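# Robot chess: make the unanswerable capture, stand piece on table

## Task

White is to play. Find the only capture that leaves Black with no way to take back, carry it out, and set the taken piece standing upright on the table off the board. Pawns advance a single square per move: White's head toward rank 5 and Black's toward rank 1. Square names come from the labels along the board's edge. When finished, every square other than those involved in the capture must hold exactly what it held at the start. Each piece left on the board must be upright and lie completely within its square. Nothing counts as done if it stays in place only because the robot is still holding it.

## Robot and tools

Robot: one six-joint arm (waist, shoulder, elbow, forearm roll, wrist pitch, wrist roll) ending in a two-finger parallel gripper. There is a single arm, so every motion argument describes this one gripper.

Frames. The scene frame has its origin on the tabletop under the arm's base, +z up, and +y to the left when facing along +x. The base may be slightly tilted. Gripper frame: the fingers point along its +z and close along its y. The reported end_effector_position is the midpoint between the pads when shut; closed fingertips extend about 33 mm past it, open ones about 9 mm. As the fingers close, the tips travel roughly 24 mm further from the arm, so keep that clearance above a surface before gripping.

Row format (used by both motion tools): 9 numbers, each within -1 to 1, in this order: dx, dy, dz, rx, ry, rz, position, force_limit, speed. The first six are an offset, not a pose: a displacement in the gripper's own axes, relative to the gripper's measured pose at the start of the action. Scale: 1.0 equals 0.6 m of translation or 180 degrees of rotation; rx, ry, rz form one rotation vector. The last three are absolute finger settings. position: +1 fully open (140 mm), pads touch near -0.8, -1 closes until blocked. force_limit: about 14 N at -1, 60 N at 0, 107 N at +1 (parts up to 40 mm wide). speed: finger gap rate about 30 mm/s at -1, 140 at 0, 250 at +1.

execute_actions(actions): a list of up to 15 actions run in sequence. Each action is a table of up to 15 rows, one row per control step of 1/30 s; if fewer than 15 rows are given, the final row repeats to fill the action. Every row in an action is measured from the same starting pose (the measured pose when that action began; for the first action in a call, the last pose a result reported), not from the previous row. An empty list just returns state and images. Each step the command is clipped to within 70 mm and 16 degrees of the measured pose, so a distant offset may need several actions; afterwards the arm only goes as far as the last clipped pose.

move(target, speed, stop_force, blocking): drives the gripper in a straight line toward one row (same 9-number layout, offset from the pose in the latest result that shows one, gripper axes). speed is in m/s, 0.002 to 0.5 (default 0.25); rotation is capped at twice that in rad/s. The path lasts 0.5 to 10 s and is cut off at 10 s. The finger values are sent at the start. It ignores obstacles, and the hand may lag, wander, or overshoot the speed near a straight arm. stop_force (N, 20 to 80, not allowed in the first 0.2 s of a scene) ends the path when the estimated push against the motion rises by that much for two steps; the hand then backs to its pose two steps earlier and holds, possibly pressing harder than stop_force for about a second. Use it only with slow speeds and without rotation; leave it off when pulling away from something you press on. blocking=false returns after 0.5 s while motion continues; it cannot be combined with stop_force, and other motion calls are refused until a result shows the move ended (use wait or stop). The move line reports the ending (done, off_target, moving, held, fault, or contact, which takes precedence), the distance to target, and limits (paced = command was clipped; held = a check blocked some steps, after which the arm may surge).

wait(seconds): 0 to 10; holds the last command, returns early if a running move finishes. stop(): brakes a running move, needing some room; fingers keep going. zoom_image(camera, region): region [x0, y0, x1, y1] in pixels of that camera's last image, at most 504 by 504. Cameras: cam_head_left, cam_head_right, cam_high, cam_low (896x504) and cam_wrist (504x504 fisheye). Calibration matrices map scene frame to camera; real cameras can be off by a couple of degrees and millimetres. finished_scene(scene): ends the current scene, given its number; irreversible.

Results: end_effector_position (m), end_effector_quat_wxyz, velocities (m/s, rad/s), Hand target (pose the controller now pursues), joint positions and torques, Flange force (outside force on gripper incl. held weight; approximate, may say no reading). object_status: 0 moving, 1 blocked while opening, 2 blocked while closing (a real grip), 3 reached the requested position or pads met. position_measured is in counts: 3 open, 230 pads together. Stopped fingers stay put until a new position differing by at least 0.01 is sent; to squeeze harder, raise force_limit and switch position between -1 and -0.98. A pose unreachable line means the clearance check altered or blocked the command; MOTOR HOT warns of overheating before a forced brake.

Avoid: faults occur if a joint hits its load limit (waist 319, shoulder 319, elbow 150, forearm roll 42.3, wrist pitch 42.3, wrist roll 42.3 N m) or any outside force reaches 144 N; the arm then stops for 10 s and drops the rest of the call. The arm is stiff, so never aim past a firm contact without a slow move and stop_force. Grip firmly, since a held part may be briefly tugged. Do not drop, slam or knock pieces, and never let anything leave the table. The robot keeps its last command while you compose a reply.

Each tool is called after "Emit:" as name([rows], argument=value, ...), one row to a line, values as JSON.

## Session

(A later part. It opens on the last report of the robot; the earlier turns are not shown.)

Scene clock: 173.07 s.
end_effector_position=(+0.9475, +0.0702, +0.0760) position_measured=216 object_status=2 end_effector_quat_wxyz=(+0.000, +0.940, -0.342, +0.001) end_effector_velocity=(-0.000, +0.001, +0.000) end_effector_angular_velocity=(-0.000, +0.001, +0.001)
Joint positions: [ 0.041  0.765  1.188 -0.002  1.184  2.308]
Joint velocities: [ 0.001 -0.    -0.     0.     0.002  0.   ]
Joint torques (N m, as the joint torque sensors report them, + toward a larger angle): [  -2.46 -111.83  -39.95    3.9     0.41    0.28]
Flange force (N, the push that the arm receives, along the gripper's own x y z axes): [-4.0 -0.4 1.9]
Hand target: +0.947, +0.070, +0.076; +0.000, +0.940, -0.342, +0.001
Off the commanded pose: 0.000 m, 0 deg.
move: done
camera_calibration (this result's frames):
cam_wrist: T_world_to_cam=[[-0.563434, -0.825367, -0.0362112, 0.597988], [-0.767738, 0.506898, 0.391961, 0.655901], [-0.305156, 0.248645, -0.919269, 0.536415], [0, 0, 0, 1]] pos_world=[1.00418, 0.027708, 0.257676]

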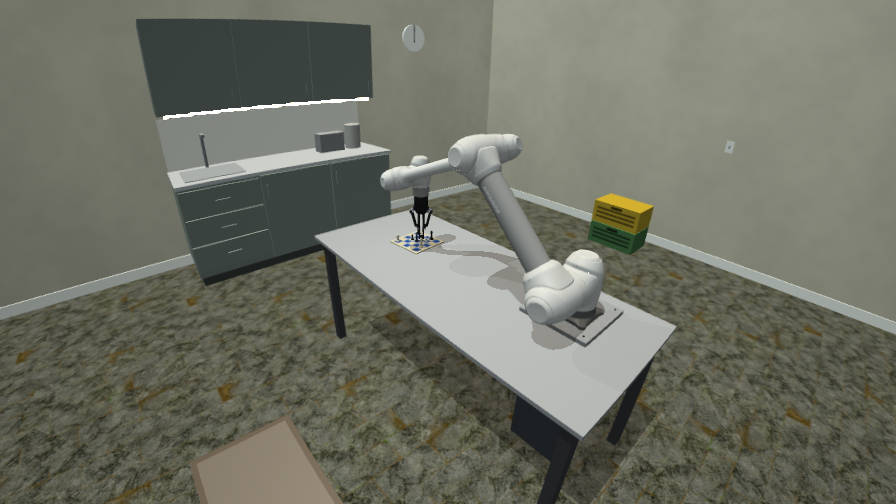

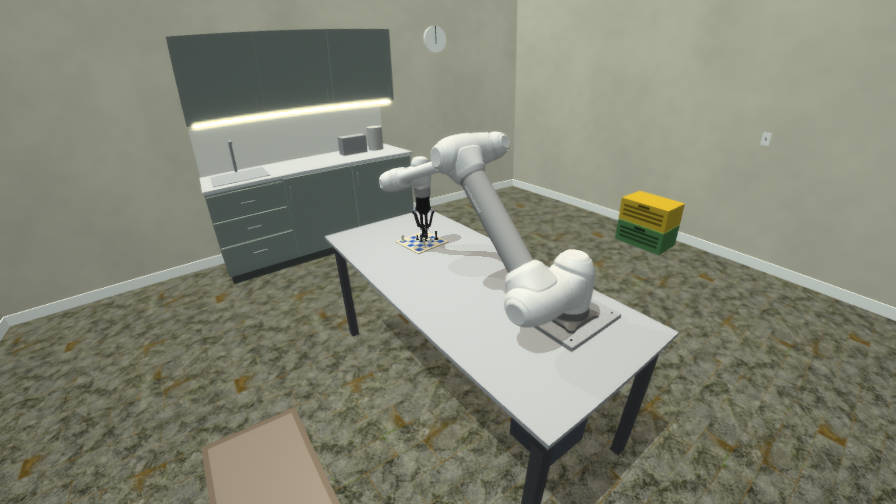

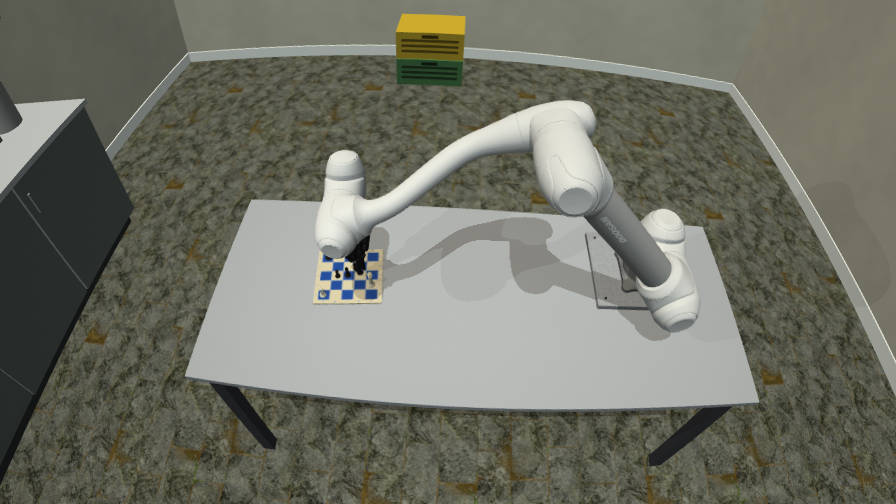

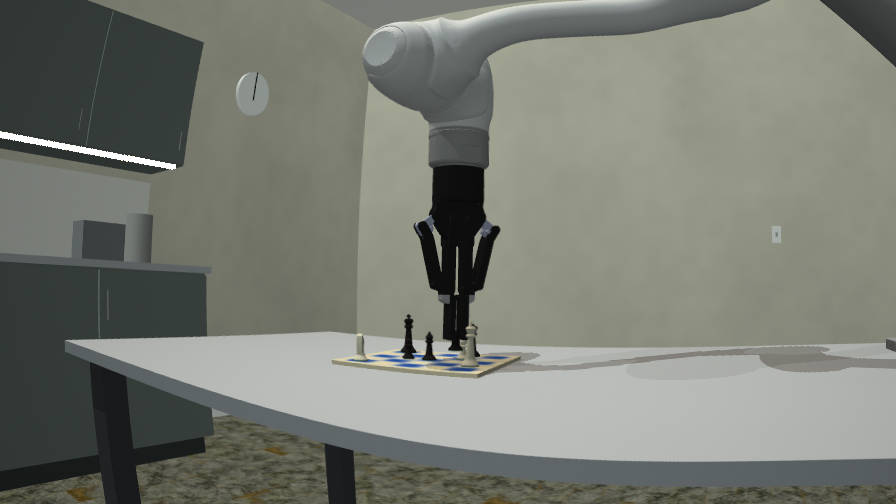

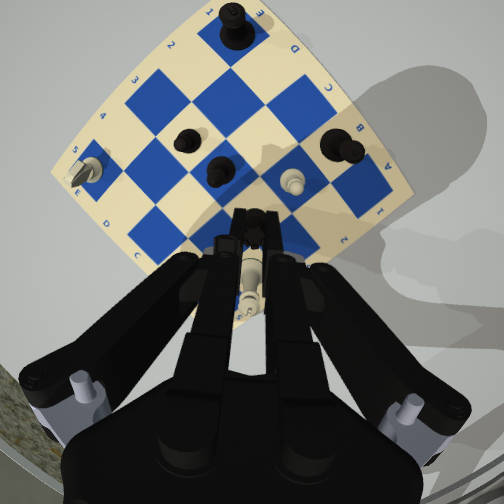

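Emit:
move(target=[-0.0833, 0.1583, 0.025, 0, 0, 0, -1, 0.3, -0.6], speed=0.15)

Emit:
zoom_image(camera="cam_low", region=[460, 290, 570, 390])

Scene clock: 179.07 s.
end_effector_position=(+0.8483, +0.0293, +0.0610) position_measured=216 object_status=2 end_effector_quat_wxyz=(+0.000, +0.940, -0.342, +0.001) end_effector_velocity=(+0.001, +0.001, +0.001) end_effector_angular_velocity=(-0.000, -0.004, +0.003)
Joint positions: [-0.002  0.625  1.47  -0.003  1.043  2.265]
Joint velocities: [ 0.001 -0.001 -0.001 -0.    -0.002 -0.002]
Joint torques (N m, as the joint torque sensors report them, + toward a larger angle): [ -2.76 -98.54 -38.71   3.53   0.07   0.64]
Flange force (N, the push that the arm receives, along the gripper's own x y z axes): [-4.7 0.1 3.0]
Hand target: +0.848, +0.029, +0.061; +0.000, +0.940, -0.342, +0.001
Off the commanded pose: 0.000 m, 0 deg.
move: done
camera_calibration (this result's frames):
cam_wrist: T_world_to_cam=[[-0.563411, -0.825393, -0.0359814, 0.507771], [-0.767755, 0.506987, 0.391811, 0.606455], [-0.305156, 0.248376, -0.919342, 0.502484], [0, 0, 0, 1]] pos_world=[0.905028, -0.013159, 0.242609]

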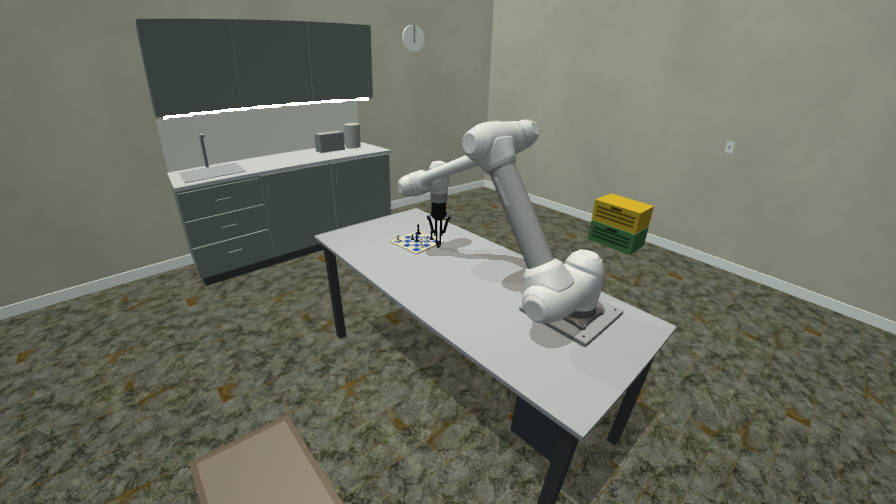

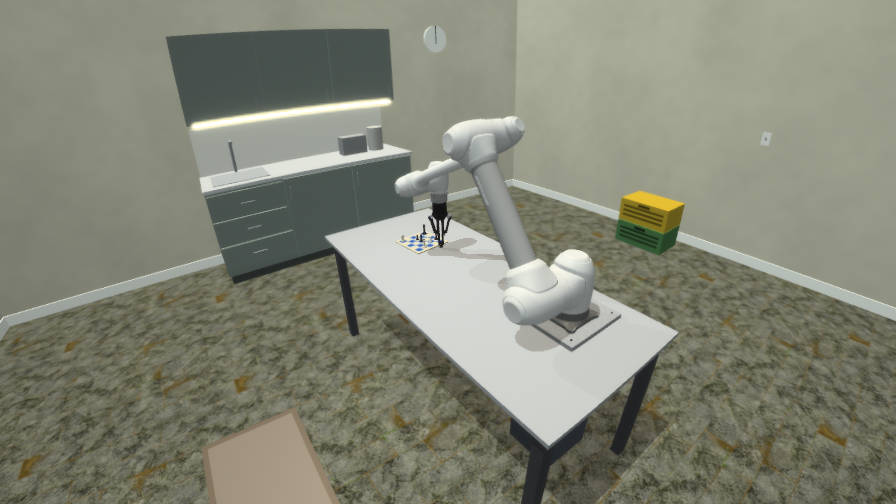

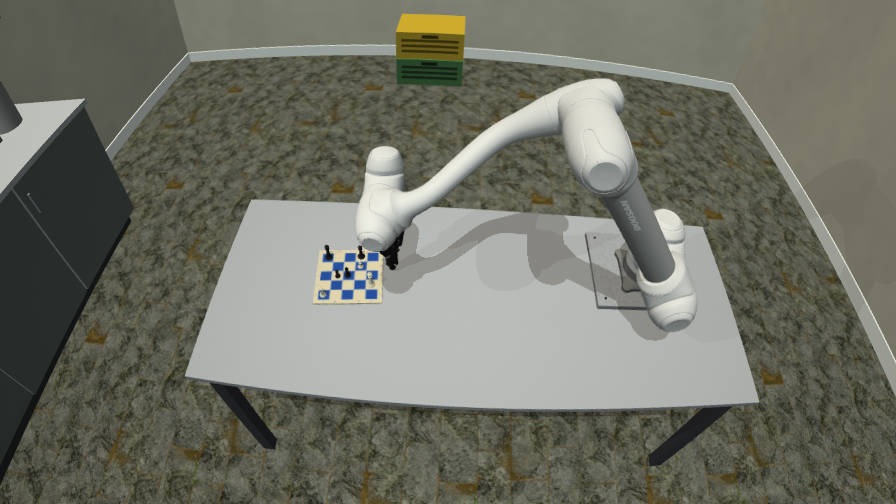

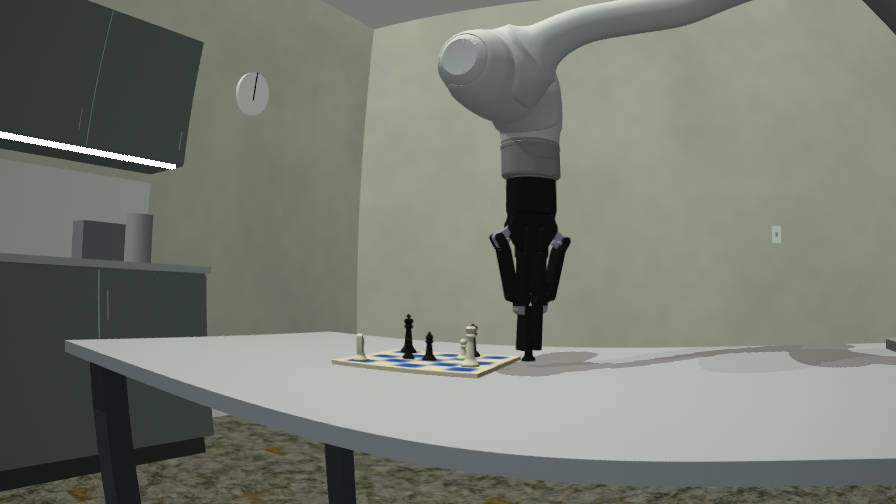

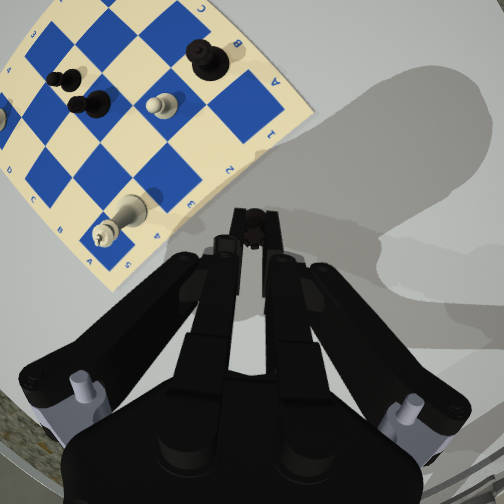

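Region (460, 290, 570, 390) of cam_low's 896x504 image, scaled by 4.582, with more detail than that image has; it fills the top 458 rows of this view, and the rest is white.

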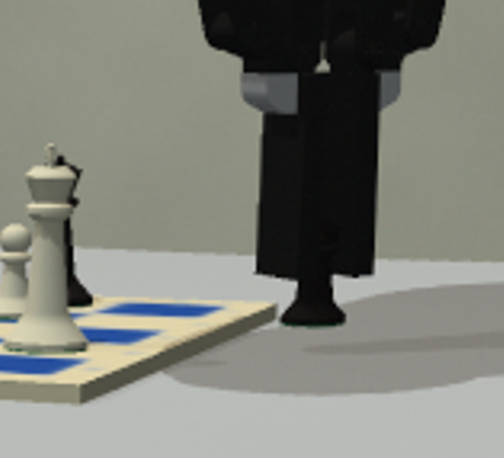

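Emit:
move(target=[0, 0, 0.0128, 0, 0, 0, -1, 0.3, -0.6], speed=0.015, stop_force=20)

Emit:
zoom_image(camera="cam_low", region=[490, 320, 560, 380])

Scene clock: 187.53 s.
end_effector_position=(+0.8483, +0.0294, +0.0533) position_measured=216 object_status=2 end_effector_quat_wxyz=(+0.000, +0.940, -0.342, +0.001) end_effector_velocity=(+0.000, +0.001, -0.000) end_effector_angular_velocity=(-0.000, -0.001, +0.002)
Joint positions: [-0.002  0.631  1.475 -0.002  1.032  2.265]
Joint velocities: [ 0.001  0.     0.    -0.    -0.001 -0.001]
Joint torques (N m, as the joint torque sensors report them, + toward a larger angle): [ -1.94 -98.26 -37.22   3.6    0.31   0.34]
Flange force (N, the push that the arm receives, along the gripper's own x y z axes): [-3.3 -0.2 2.4]
Hand target: +0.848, +0.029, +0.053; +0.000, +0.940, -0.342, +0.001
Off the commanded pose: 0.000 m, 0 deg.
move: done
camera_calibration (this result's frames):
cam_wrist: T_world_to_cam=[[-0.563486, -0.825334, -0.0361522, 0.507612], [-0.767715, 0.506981, 0.391898, 0.609398], [-0.305118, 0.248584, -0.919298, 0.495419], [0, 0, 0, 1]] pos_world=[0.905037, -0.0131571, 0.234968]

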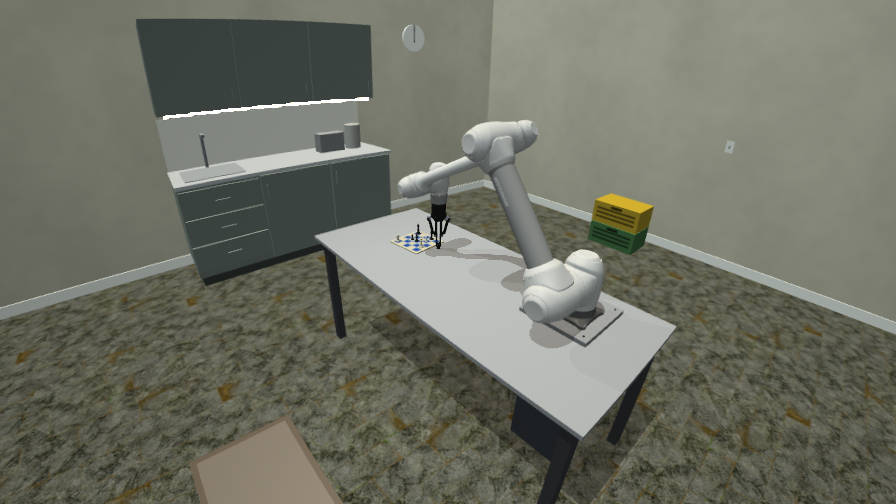

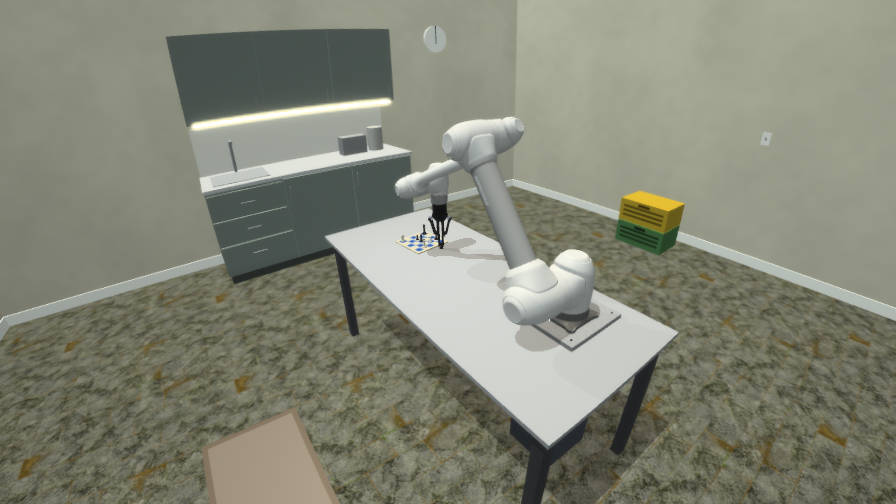

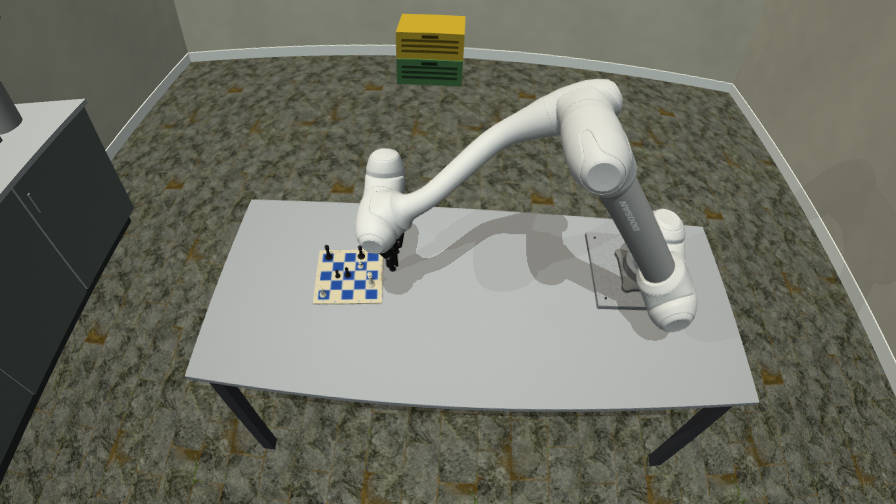

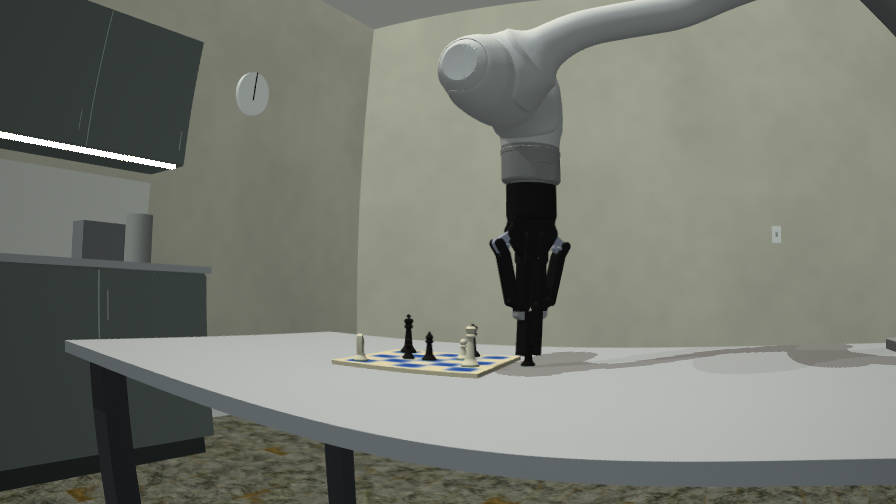

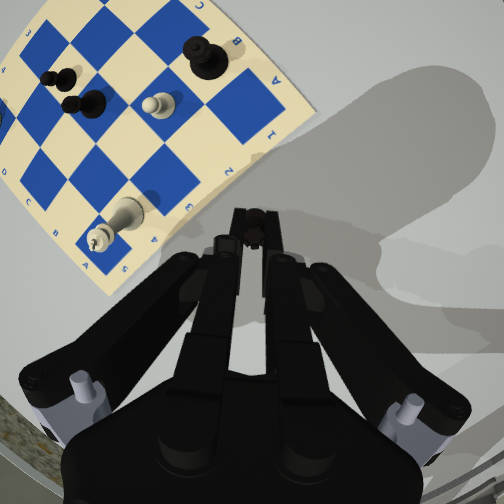

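Region (490, 320, 560, 380) of cam_low's 896x504 image, scaled by 7.200, with more detail than that image has; it fills the top 432 rows of this view, and the rest is white.

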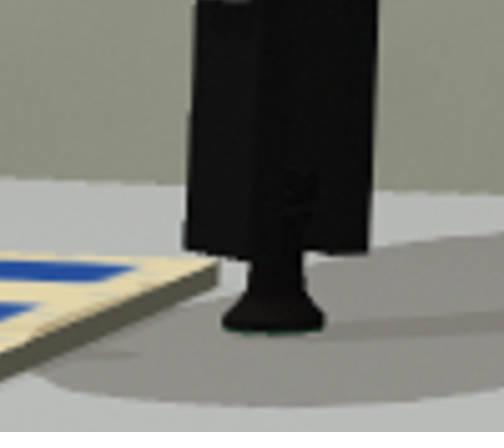

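Emit:
move(target=[0, 0, 0.0035, 0, 0, 0, -1, 0.3, -0.6], speed=0.004, stop_force=20)

Emit:
zoom_image(camera="cam_low", region=[490, 320, 560, 380])

Scene clock: 193.40 s.
end_effector_position=(+0.8484, +0.0293, +0.0514) position_measured=216 object_status=2 end_effector_quat_wxyz=(+0.000, +0.940, -0.342, +0.001) end_effector_velocity=(+0.001, +0.001, +0.001) end_effector_angular_velocity=(+0.000, -0.003, +0.002)
Joint positions: [-0.002  0.633  1.476 -0.003  1.029  2.265]
Joint velocities: [ 0.001 -0.001 -0.001  0.    -0.001 -0.001]
Joint torques (N m, as the joint torque sensors report them, + toward a larger angle): [ -1.51 -88.81 -32.09   3.7   -0.28   0.23]
Flange force (N, the push that the arm receives, along the gripper's own x y z axes): [-3.2 0.3 -10.2]
Hand target: +0.848, +0.029, +0.051; +0.000, +0.940, -0.342, +0.001
Off the commanded pose: 0.000 m, 0 deg.
move: done
camera_calibration (this result's frames):
cam_wrist: T_world_to_cam=[[-0.563412, -0.825388, -0.0360755, 0.507451], [-0.767817, 0.506994, 0.391682, 0.610336], [-0.305, 0.248378, -0.919393, 0.493555], [0, 0, 0, 1]] pos_world=[0.905064, -0.0131803, 0.23302]

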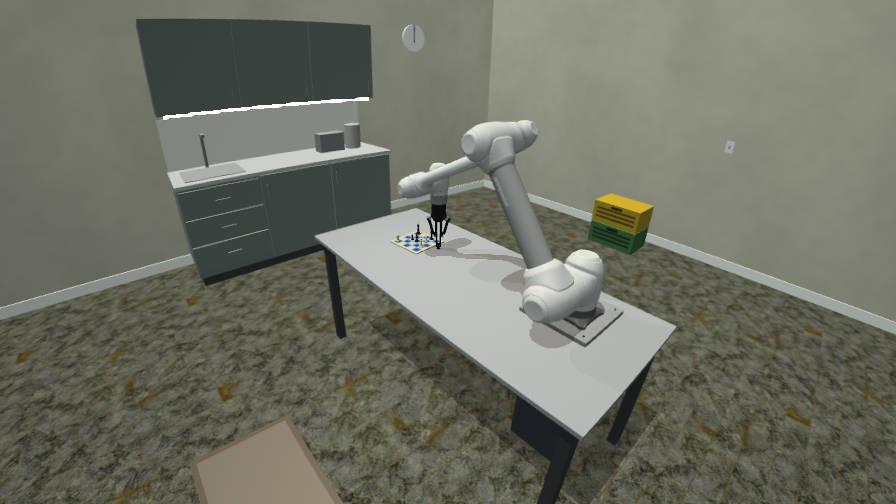

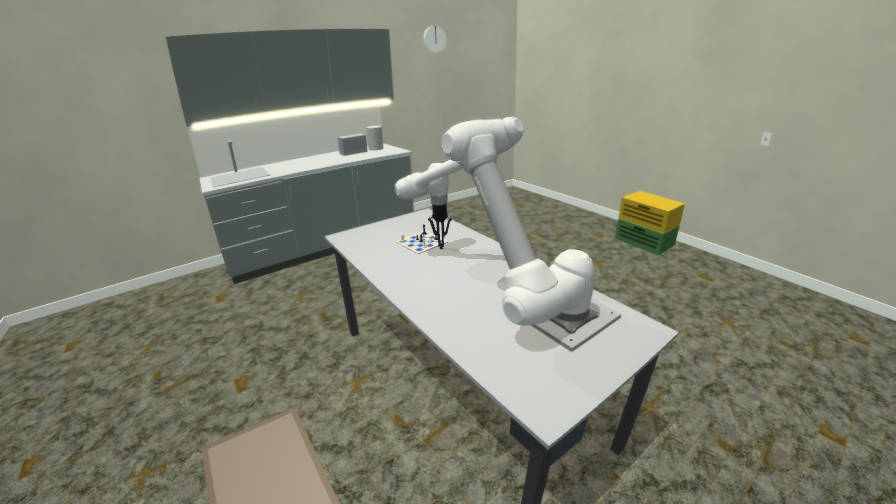

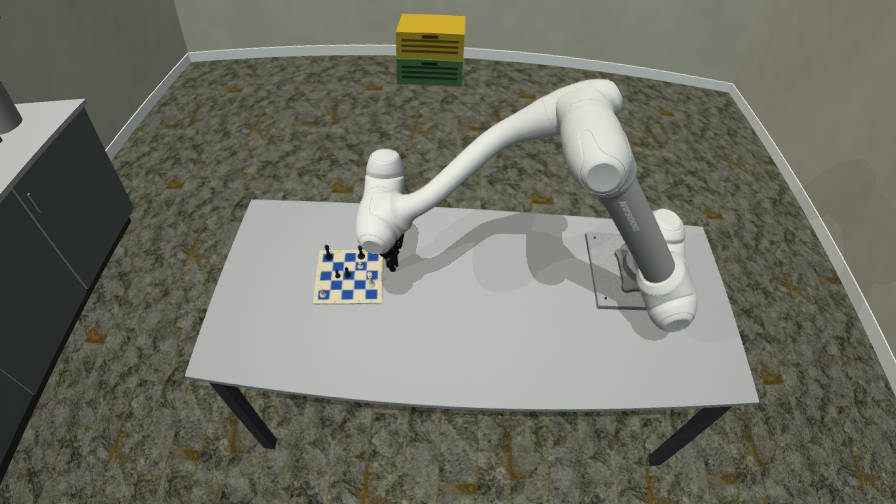

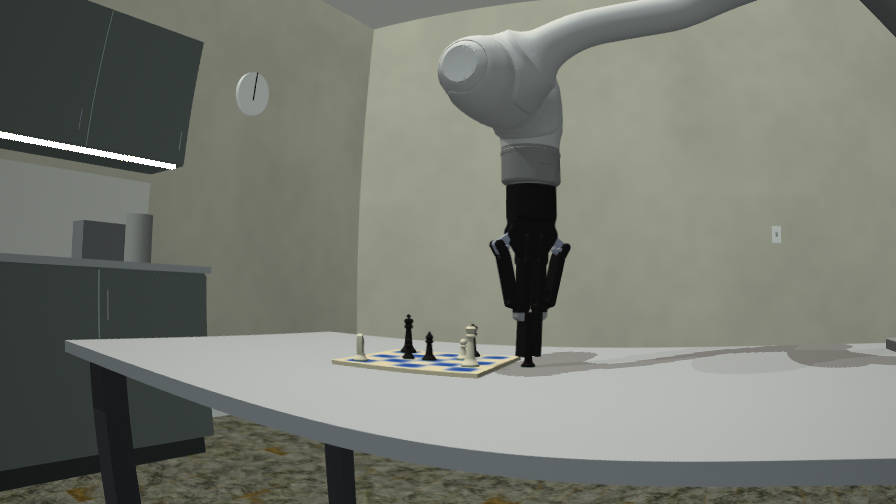

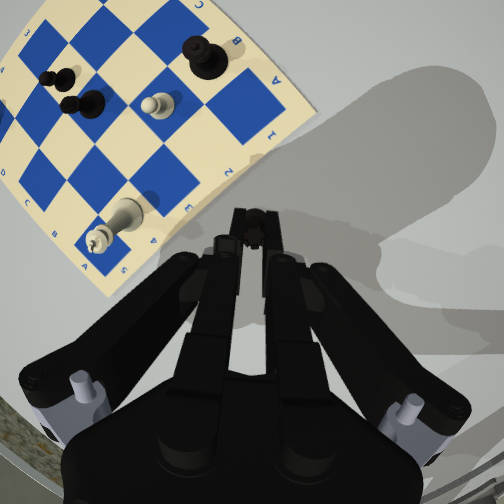

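Region (490, 320, 560, 380) of cam_low's 896x504 image, scaled by 7.200, with more detail than that image has; it fills the top 432 rows of this view, and the rest is white.

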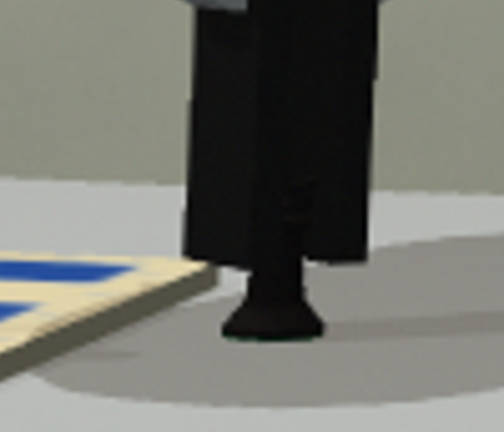

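Emit:
execute_actions([
  [[0,0,-0.0007,0,0,0,-0.38,0.3,-0.3],[0,0,-0.0007,0,0,0,-0.38,0.3,-0.3],[0,0,-0.0007,0,0,0,-0.38,0.3,-0.3],[0,0,-0.0007,0,0,0,-0.38,0.3,-0.3],[0,0,-0.0007,0,0,0,-0.38,0.3,-0.3],[0,0,-0.0007,0,0,0,-0.38,0.3,-0.3],[0,0,-0.0007,0,0,0,-0.38,0.3,-0.3],[0,0,-0.0007,0,0,0,-0.38,0.3,-0.3],[0,0,-0.0007,0,0,0,-0.38,0.3,-0.3],[0,0,-0.002,0,0,0,-0.38,0.3,-0.3],[0,0,-0.005,0,0,0,-0.38,0.3,-0.3],[0,0,-0.009,0,0,0,-0.38,0.3,-0.3],[0,0,-0.014,0,0,0,-0.38,0.3,-0.3],[0,0,-0.02,0,0,0,-0.38,0.3,-0.3],[0,0,-0.027,0,0,0,-0.38,0.3,-0.3]],
  [[0,0,-0.022,0,0,0,-0.38,0.3,-0.3],[0,0,-0.03,0,0,0,-0.38,0.3,-0.3],[0,0,-0.038,0,0,0,-0.38,0.3,-0.3],[0,0,-0.046,0,0,0,-0.38,0.3,-0.3],[0,0,-0.054,0,0,0,-0.38,0.3,-0.3],[0,0,-0.062,0,0,0,-0.38,0.3,-0.3],[0,0,-0.069,0,0,0,-0.38,0.3,-0.3],[0,0,-0.075,0,0,0,-0.38,0.3,-0.3],[0,0,-0.080,0,0,0,-0.38,0.3,-0.3],[0,0,-0.084,0,0,0,-0.38,0.3,-0.3],[0,0,-0.087,0,0,0,-0.38,0.3,-0.3],[0,0,-0.089,0,0,0,-0.38,0.3,-0.3],[0,0,-0.09,0,0,0,-0.38,0.3,-0.3]],
])

Scene clock: 218.13 s.
end_effector_position=(+0.8483, +0.0294, +0.1114) position_measured=177 object_status=3 end_effector_quat_wxyz=(+0.000, +0.940, -0.342, +0.001) end_effector_velocity=(-0.000, +0.001, +0.020) end_effector_angular_velocity=(+0.000, +0.002, -0.000)
Joint positions: [-0.002  0.586  1.434 -0.002  1.117  2.264]
Joint velocities: [ 0.001 -0.014 -0.017  0.     0.033  0.001]
Joint torques (N m, as the joint torque sensors report them, + toward a larger angle): [ -4.27 -92.11 -38.08   3.4    0.21   0.44]
Flange force (N, the push that the arm receives, along the gripper's own x y z axes): [-5.5 -0.9 4.3]
Flange force at the end of the 1st action (N, along the gripper's axes at the end of the call): [-6.5 1.5 3.9]
Hand target: +0.848, +0.029, +0.112; +0.000, +0.940, -0.342, +0.001
Off the commanded pose: 0.001 m, 0 deg.
camera_calibration (this result's frames):
cam_wrist: T_world_to_cam=[[-0.563424, -0.825375, -0.0361961, 0.509659], [-0.767837, 0.50697, 0.391673, 0.586673], [-0.304927, 0.248471, -0.919392, 0.548652], [0, 0, 0, 1]] pos_world=[0.904921, -0.01309, 0.29309]

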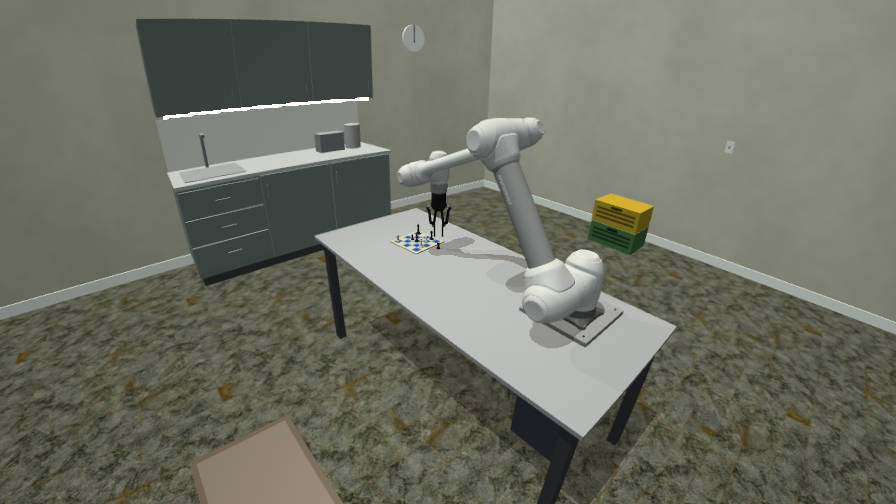

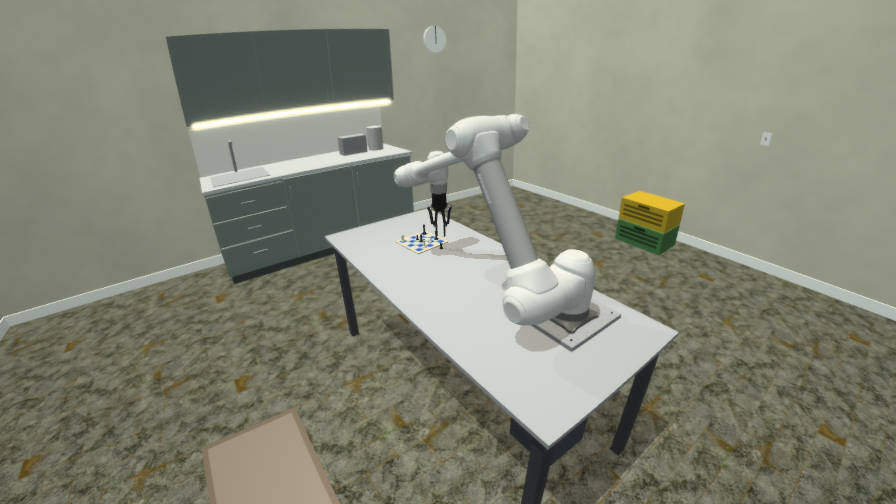

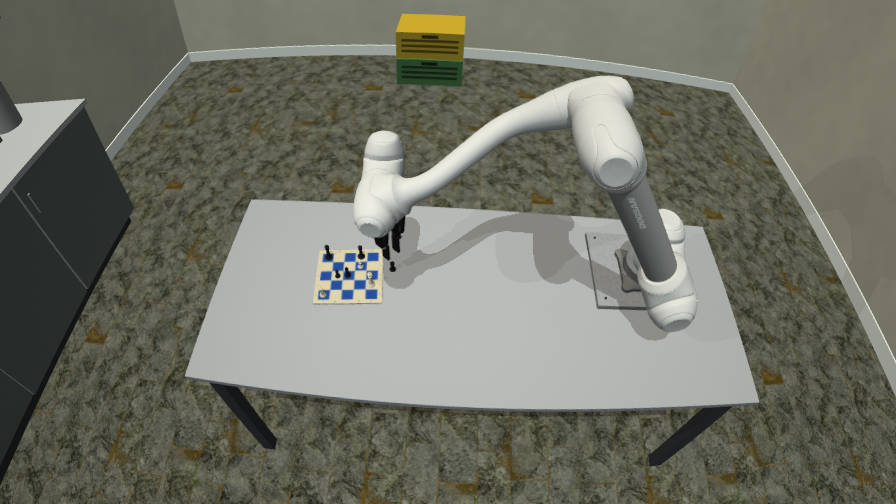

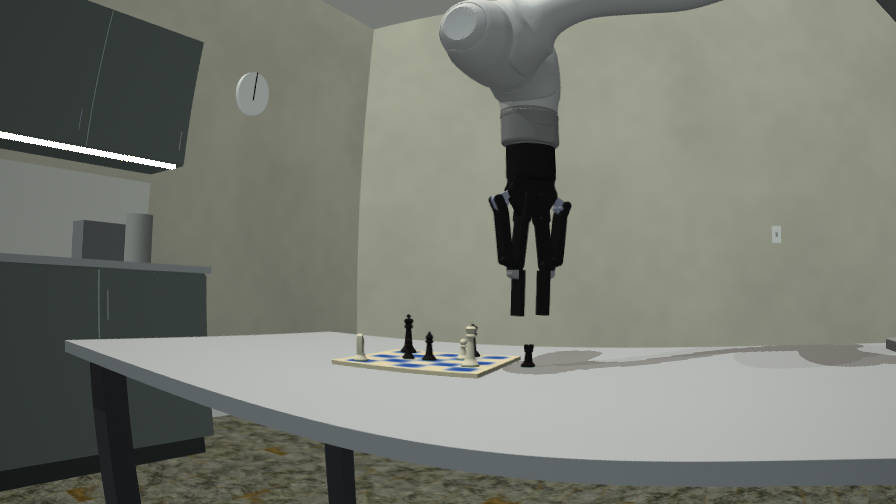

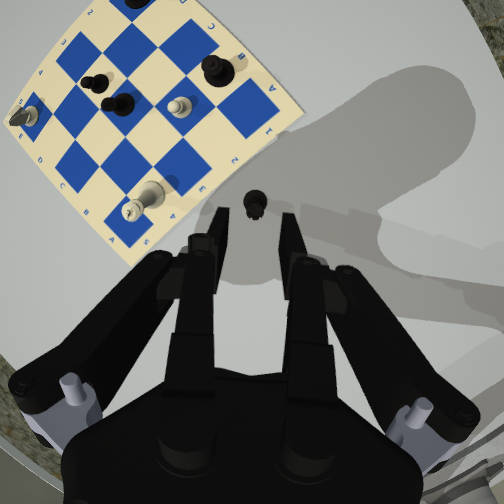

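The rook is standing on the table. Next, the gripper moves over the white king.

Emit:
move(target=[0.0017, -0.155, -0.007, 0, 0, 0, -0.38, 0.3, -0.3], speed=0.18)

Emit:
zoom_image(camera="cam_wrist", region=[190, 120, 330, 260])

Emit:
zoom_image(camera="cam_low", region=[420, 280, 520, 380])

Scene clock: 225.97 s.
end_effector_position=(+0.9086, +0.1001, +0.1156) position_measured=177 object_status=3 end_effector_quat_wxyz=(+0.000, +0.940, -0.342, +0.001) end_effector_velocity=(+0.001, +0.000, +0.001) end_effector_angular_velocity=(-0.002, -0.001, +0.001)
Joint positions: [ 0.076  0.683  1.26  -0.002  1.195  2.342]
Joint velocities: [ 0.001  0.    -0.002 -0.002  0.     0.001]
Joint torques (N m, as the joint torque sensors report them, + toward a larger angle): [  -1.15 -107.07  -40.71    3.79   -0.11    0.33]
Flange force (N, the push that the arm receives, along the gripper's own x y z axes): [-1.3 -0.1 3.0]
Hand target: +0.909, +0.100, +0.116; +0.000, +0.940, -0.342, +0.001
Off the commanded pose: 0.000 m, 0 deg.
move: done
camera_calibration (this result's frames):
cam_wrist: T_world_to_cam=[[-0.563453, -0.825346, -0.0363949, 0.602239], [-0.767806, 0.506892, 0.391835, 0.595464], [-0.304951, 0.248725, -0.919315, 0.553318], [0, 0, 0, 1]] pos_world=[0.965268, 0.0575961, 0.297269]

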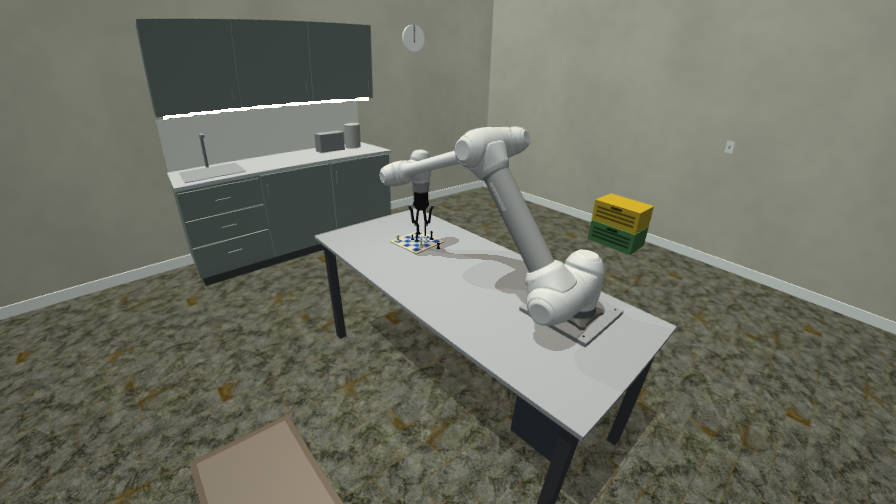

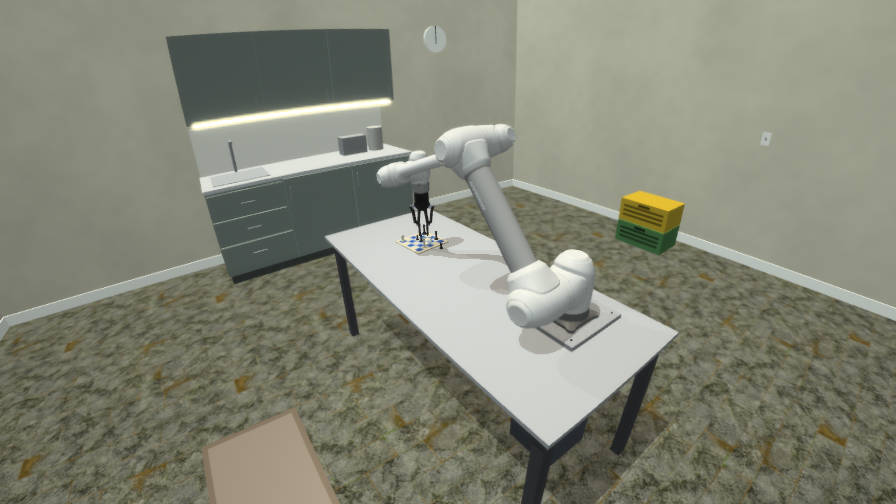

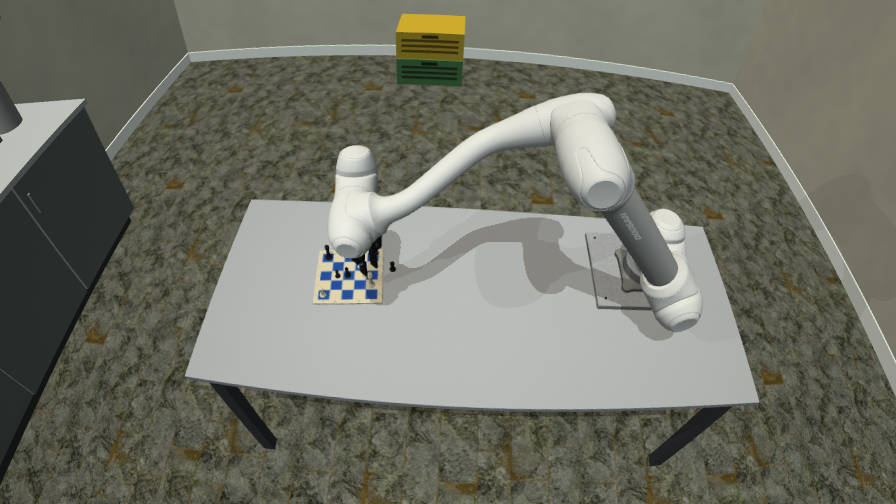

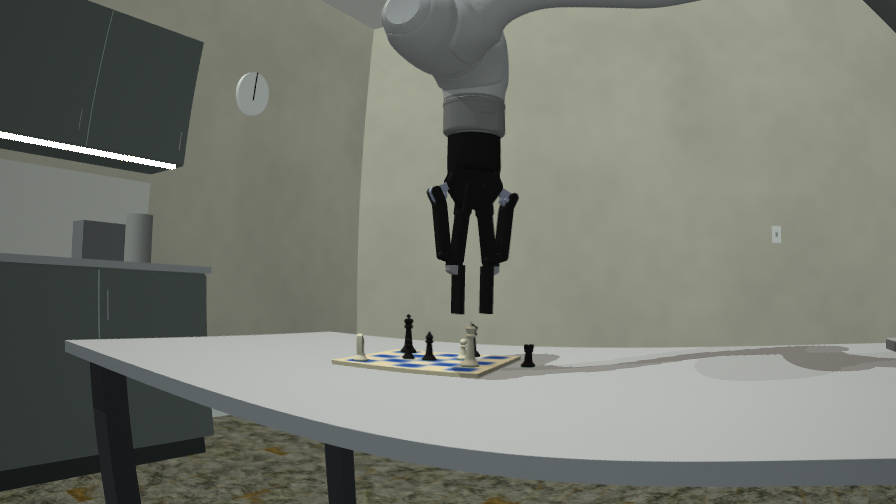

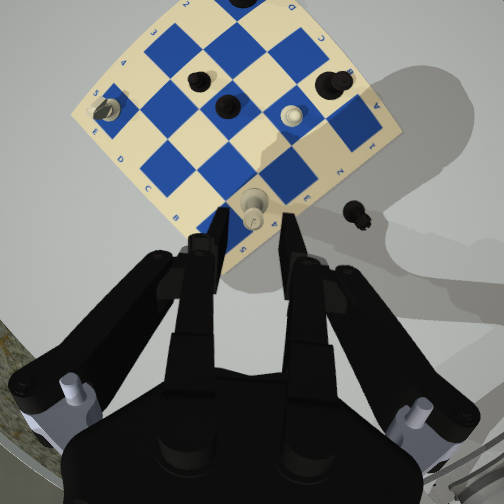

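Region (190, 120, 330, 260) of cam_wrist's 504x504 image, scaled by 3.600, with more detail than that image has.

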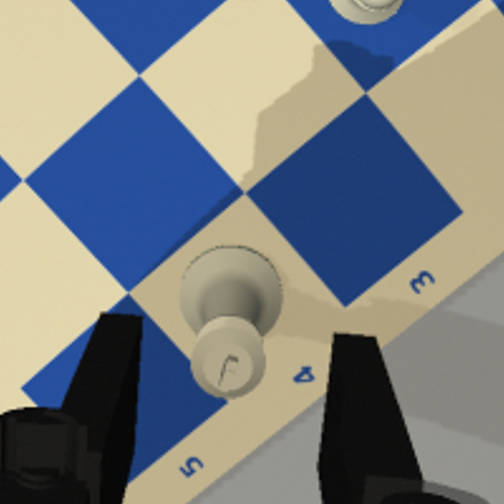

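Region (420, 280, 520, 380) of cam_low's 896x504 image, scaled by 5.040, with more detail than that image has.

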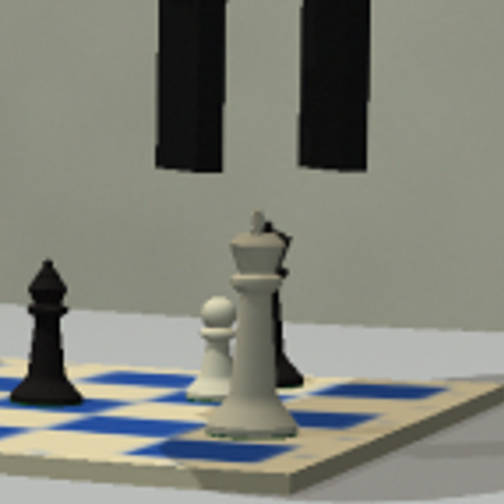

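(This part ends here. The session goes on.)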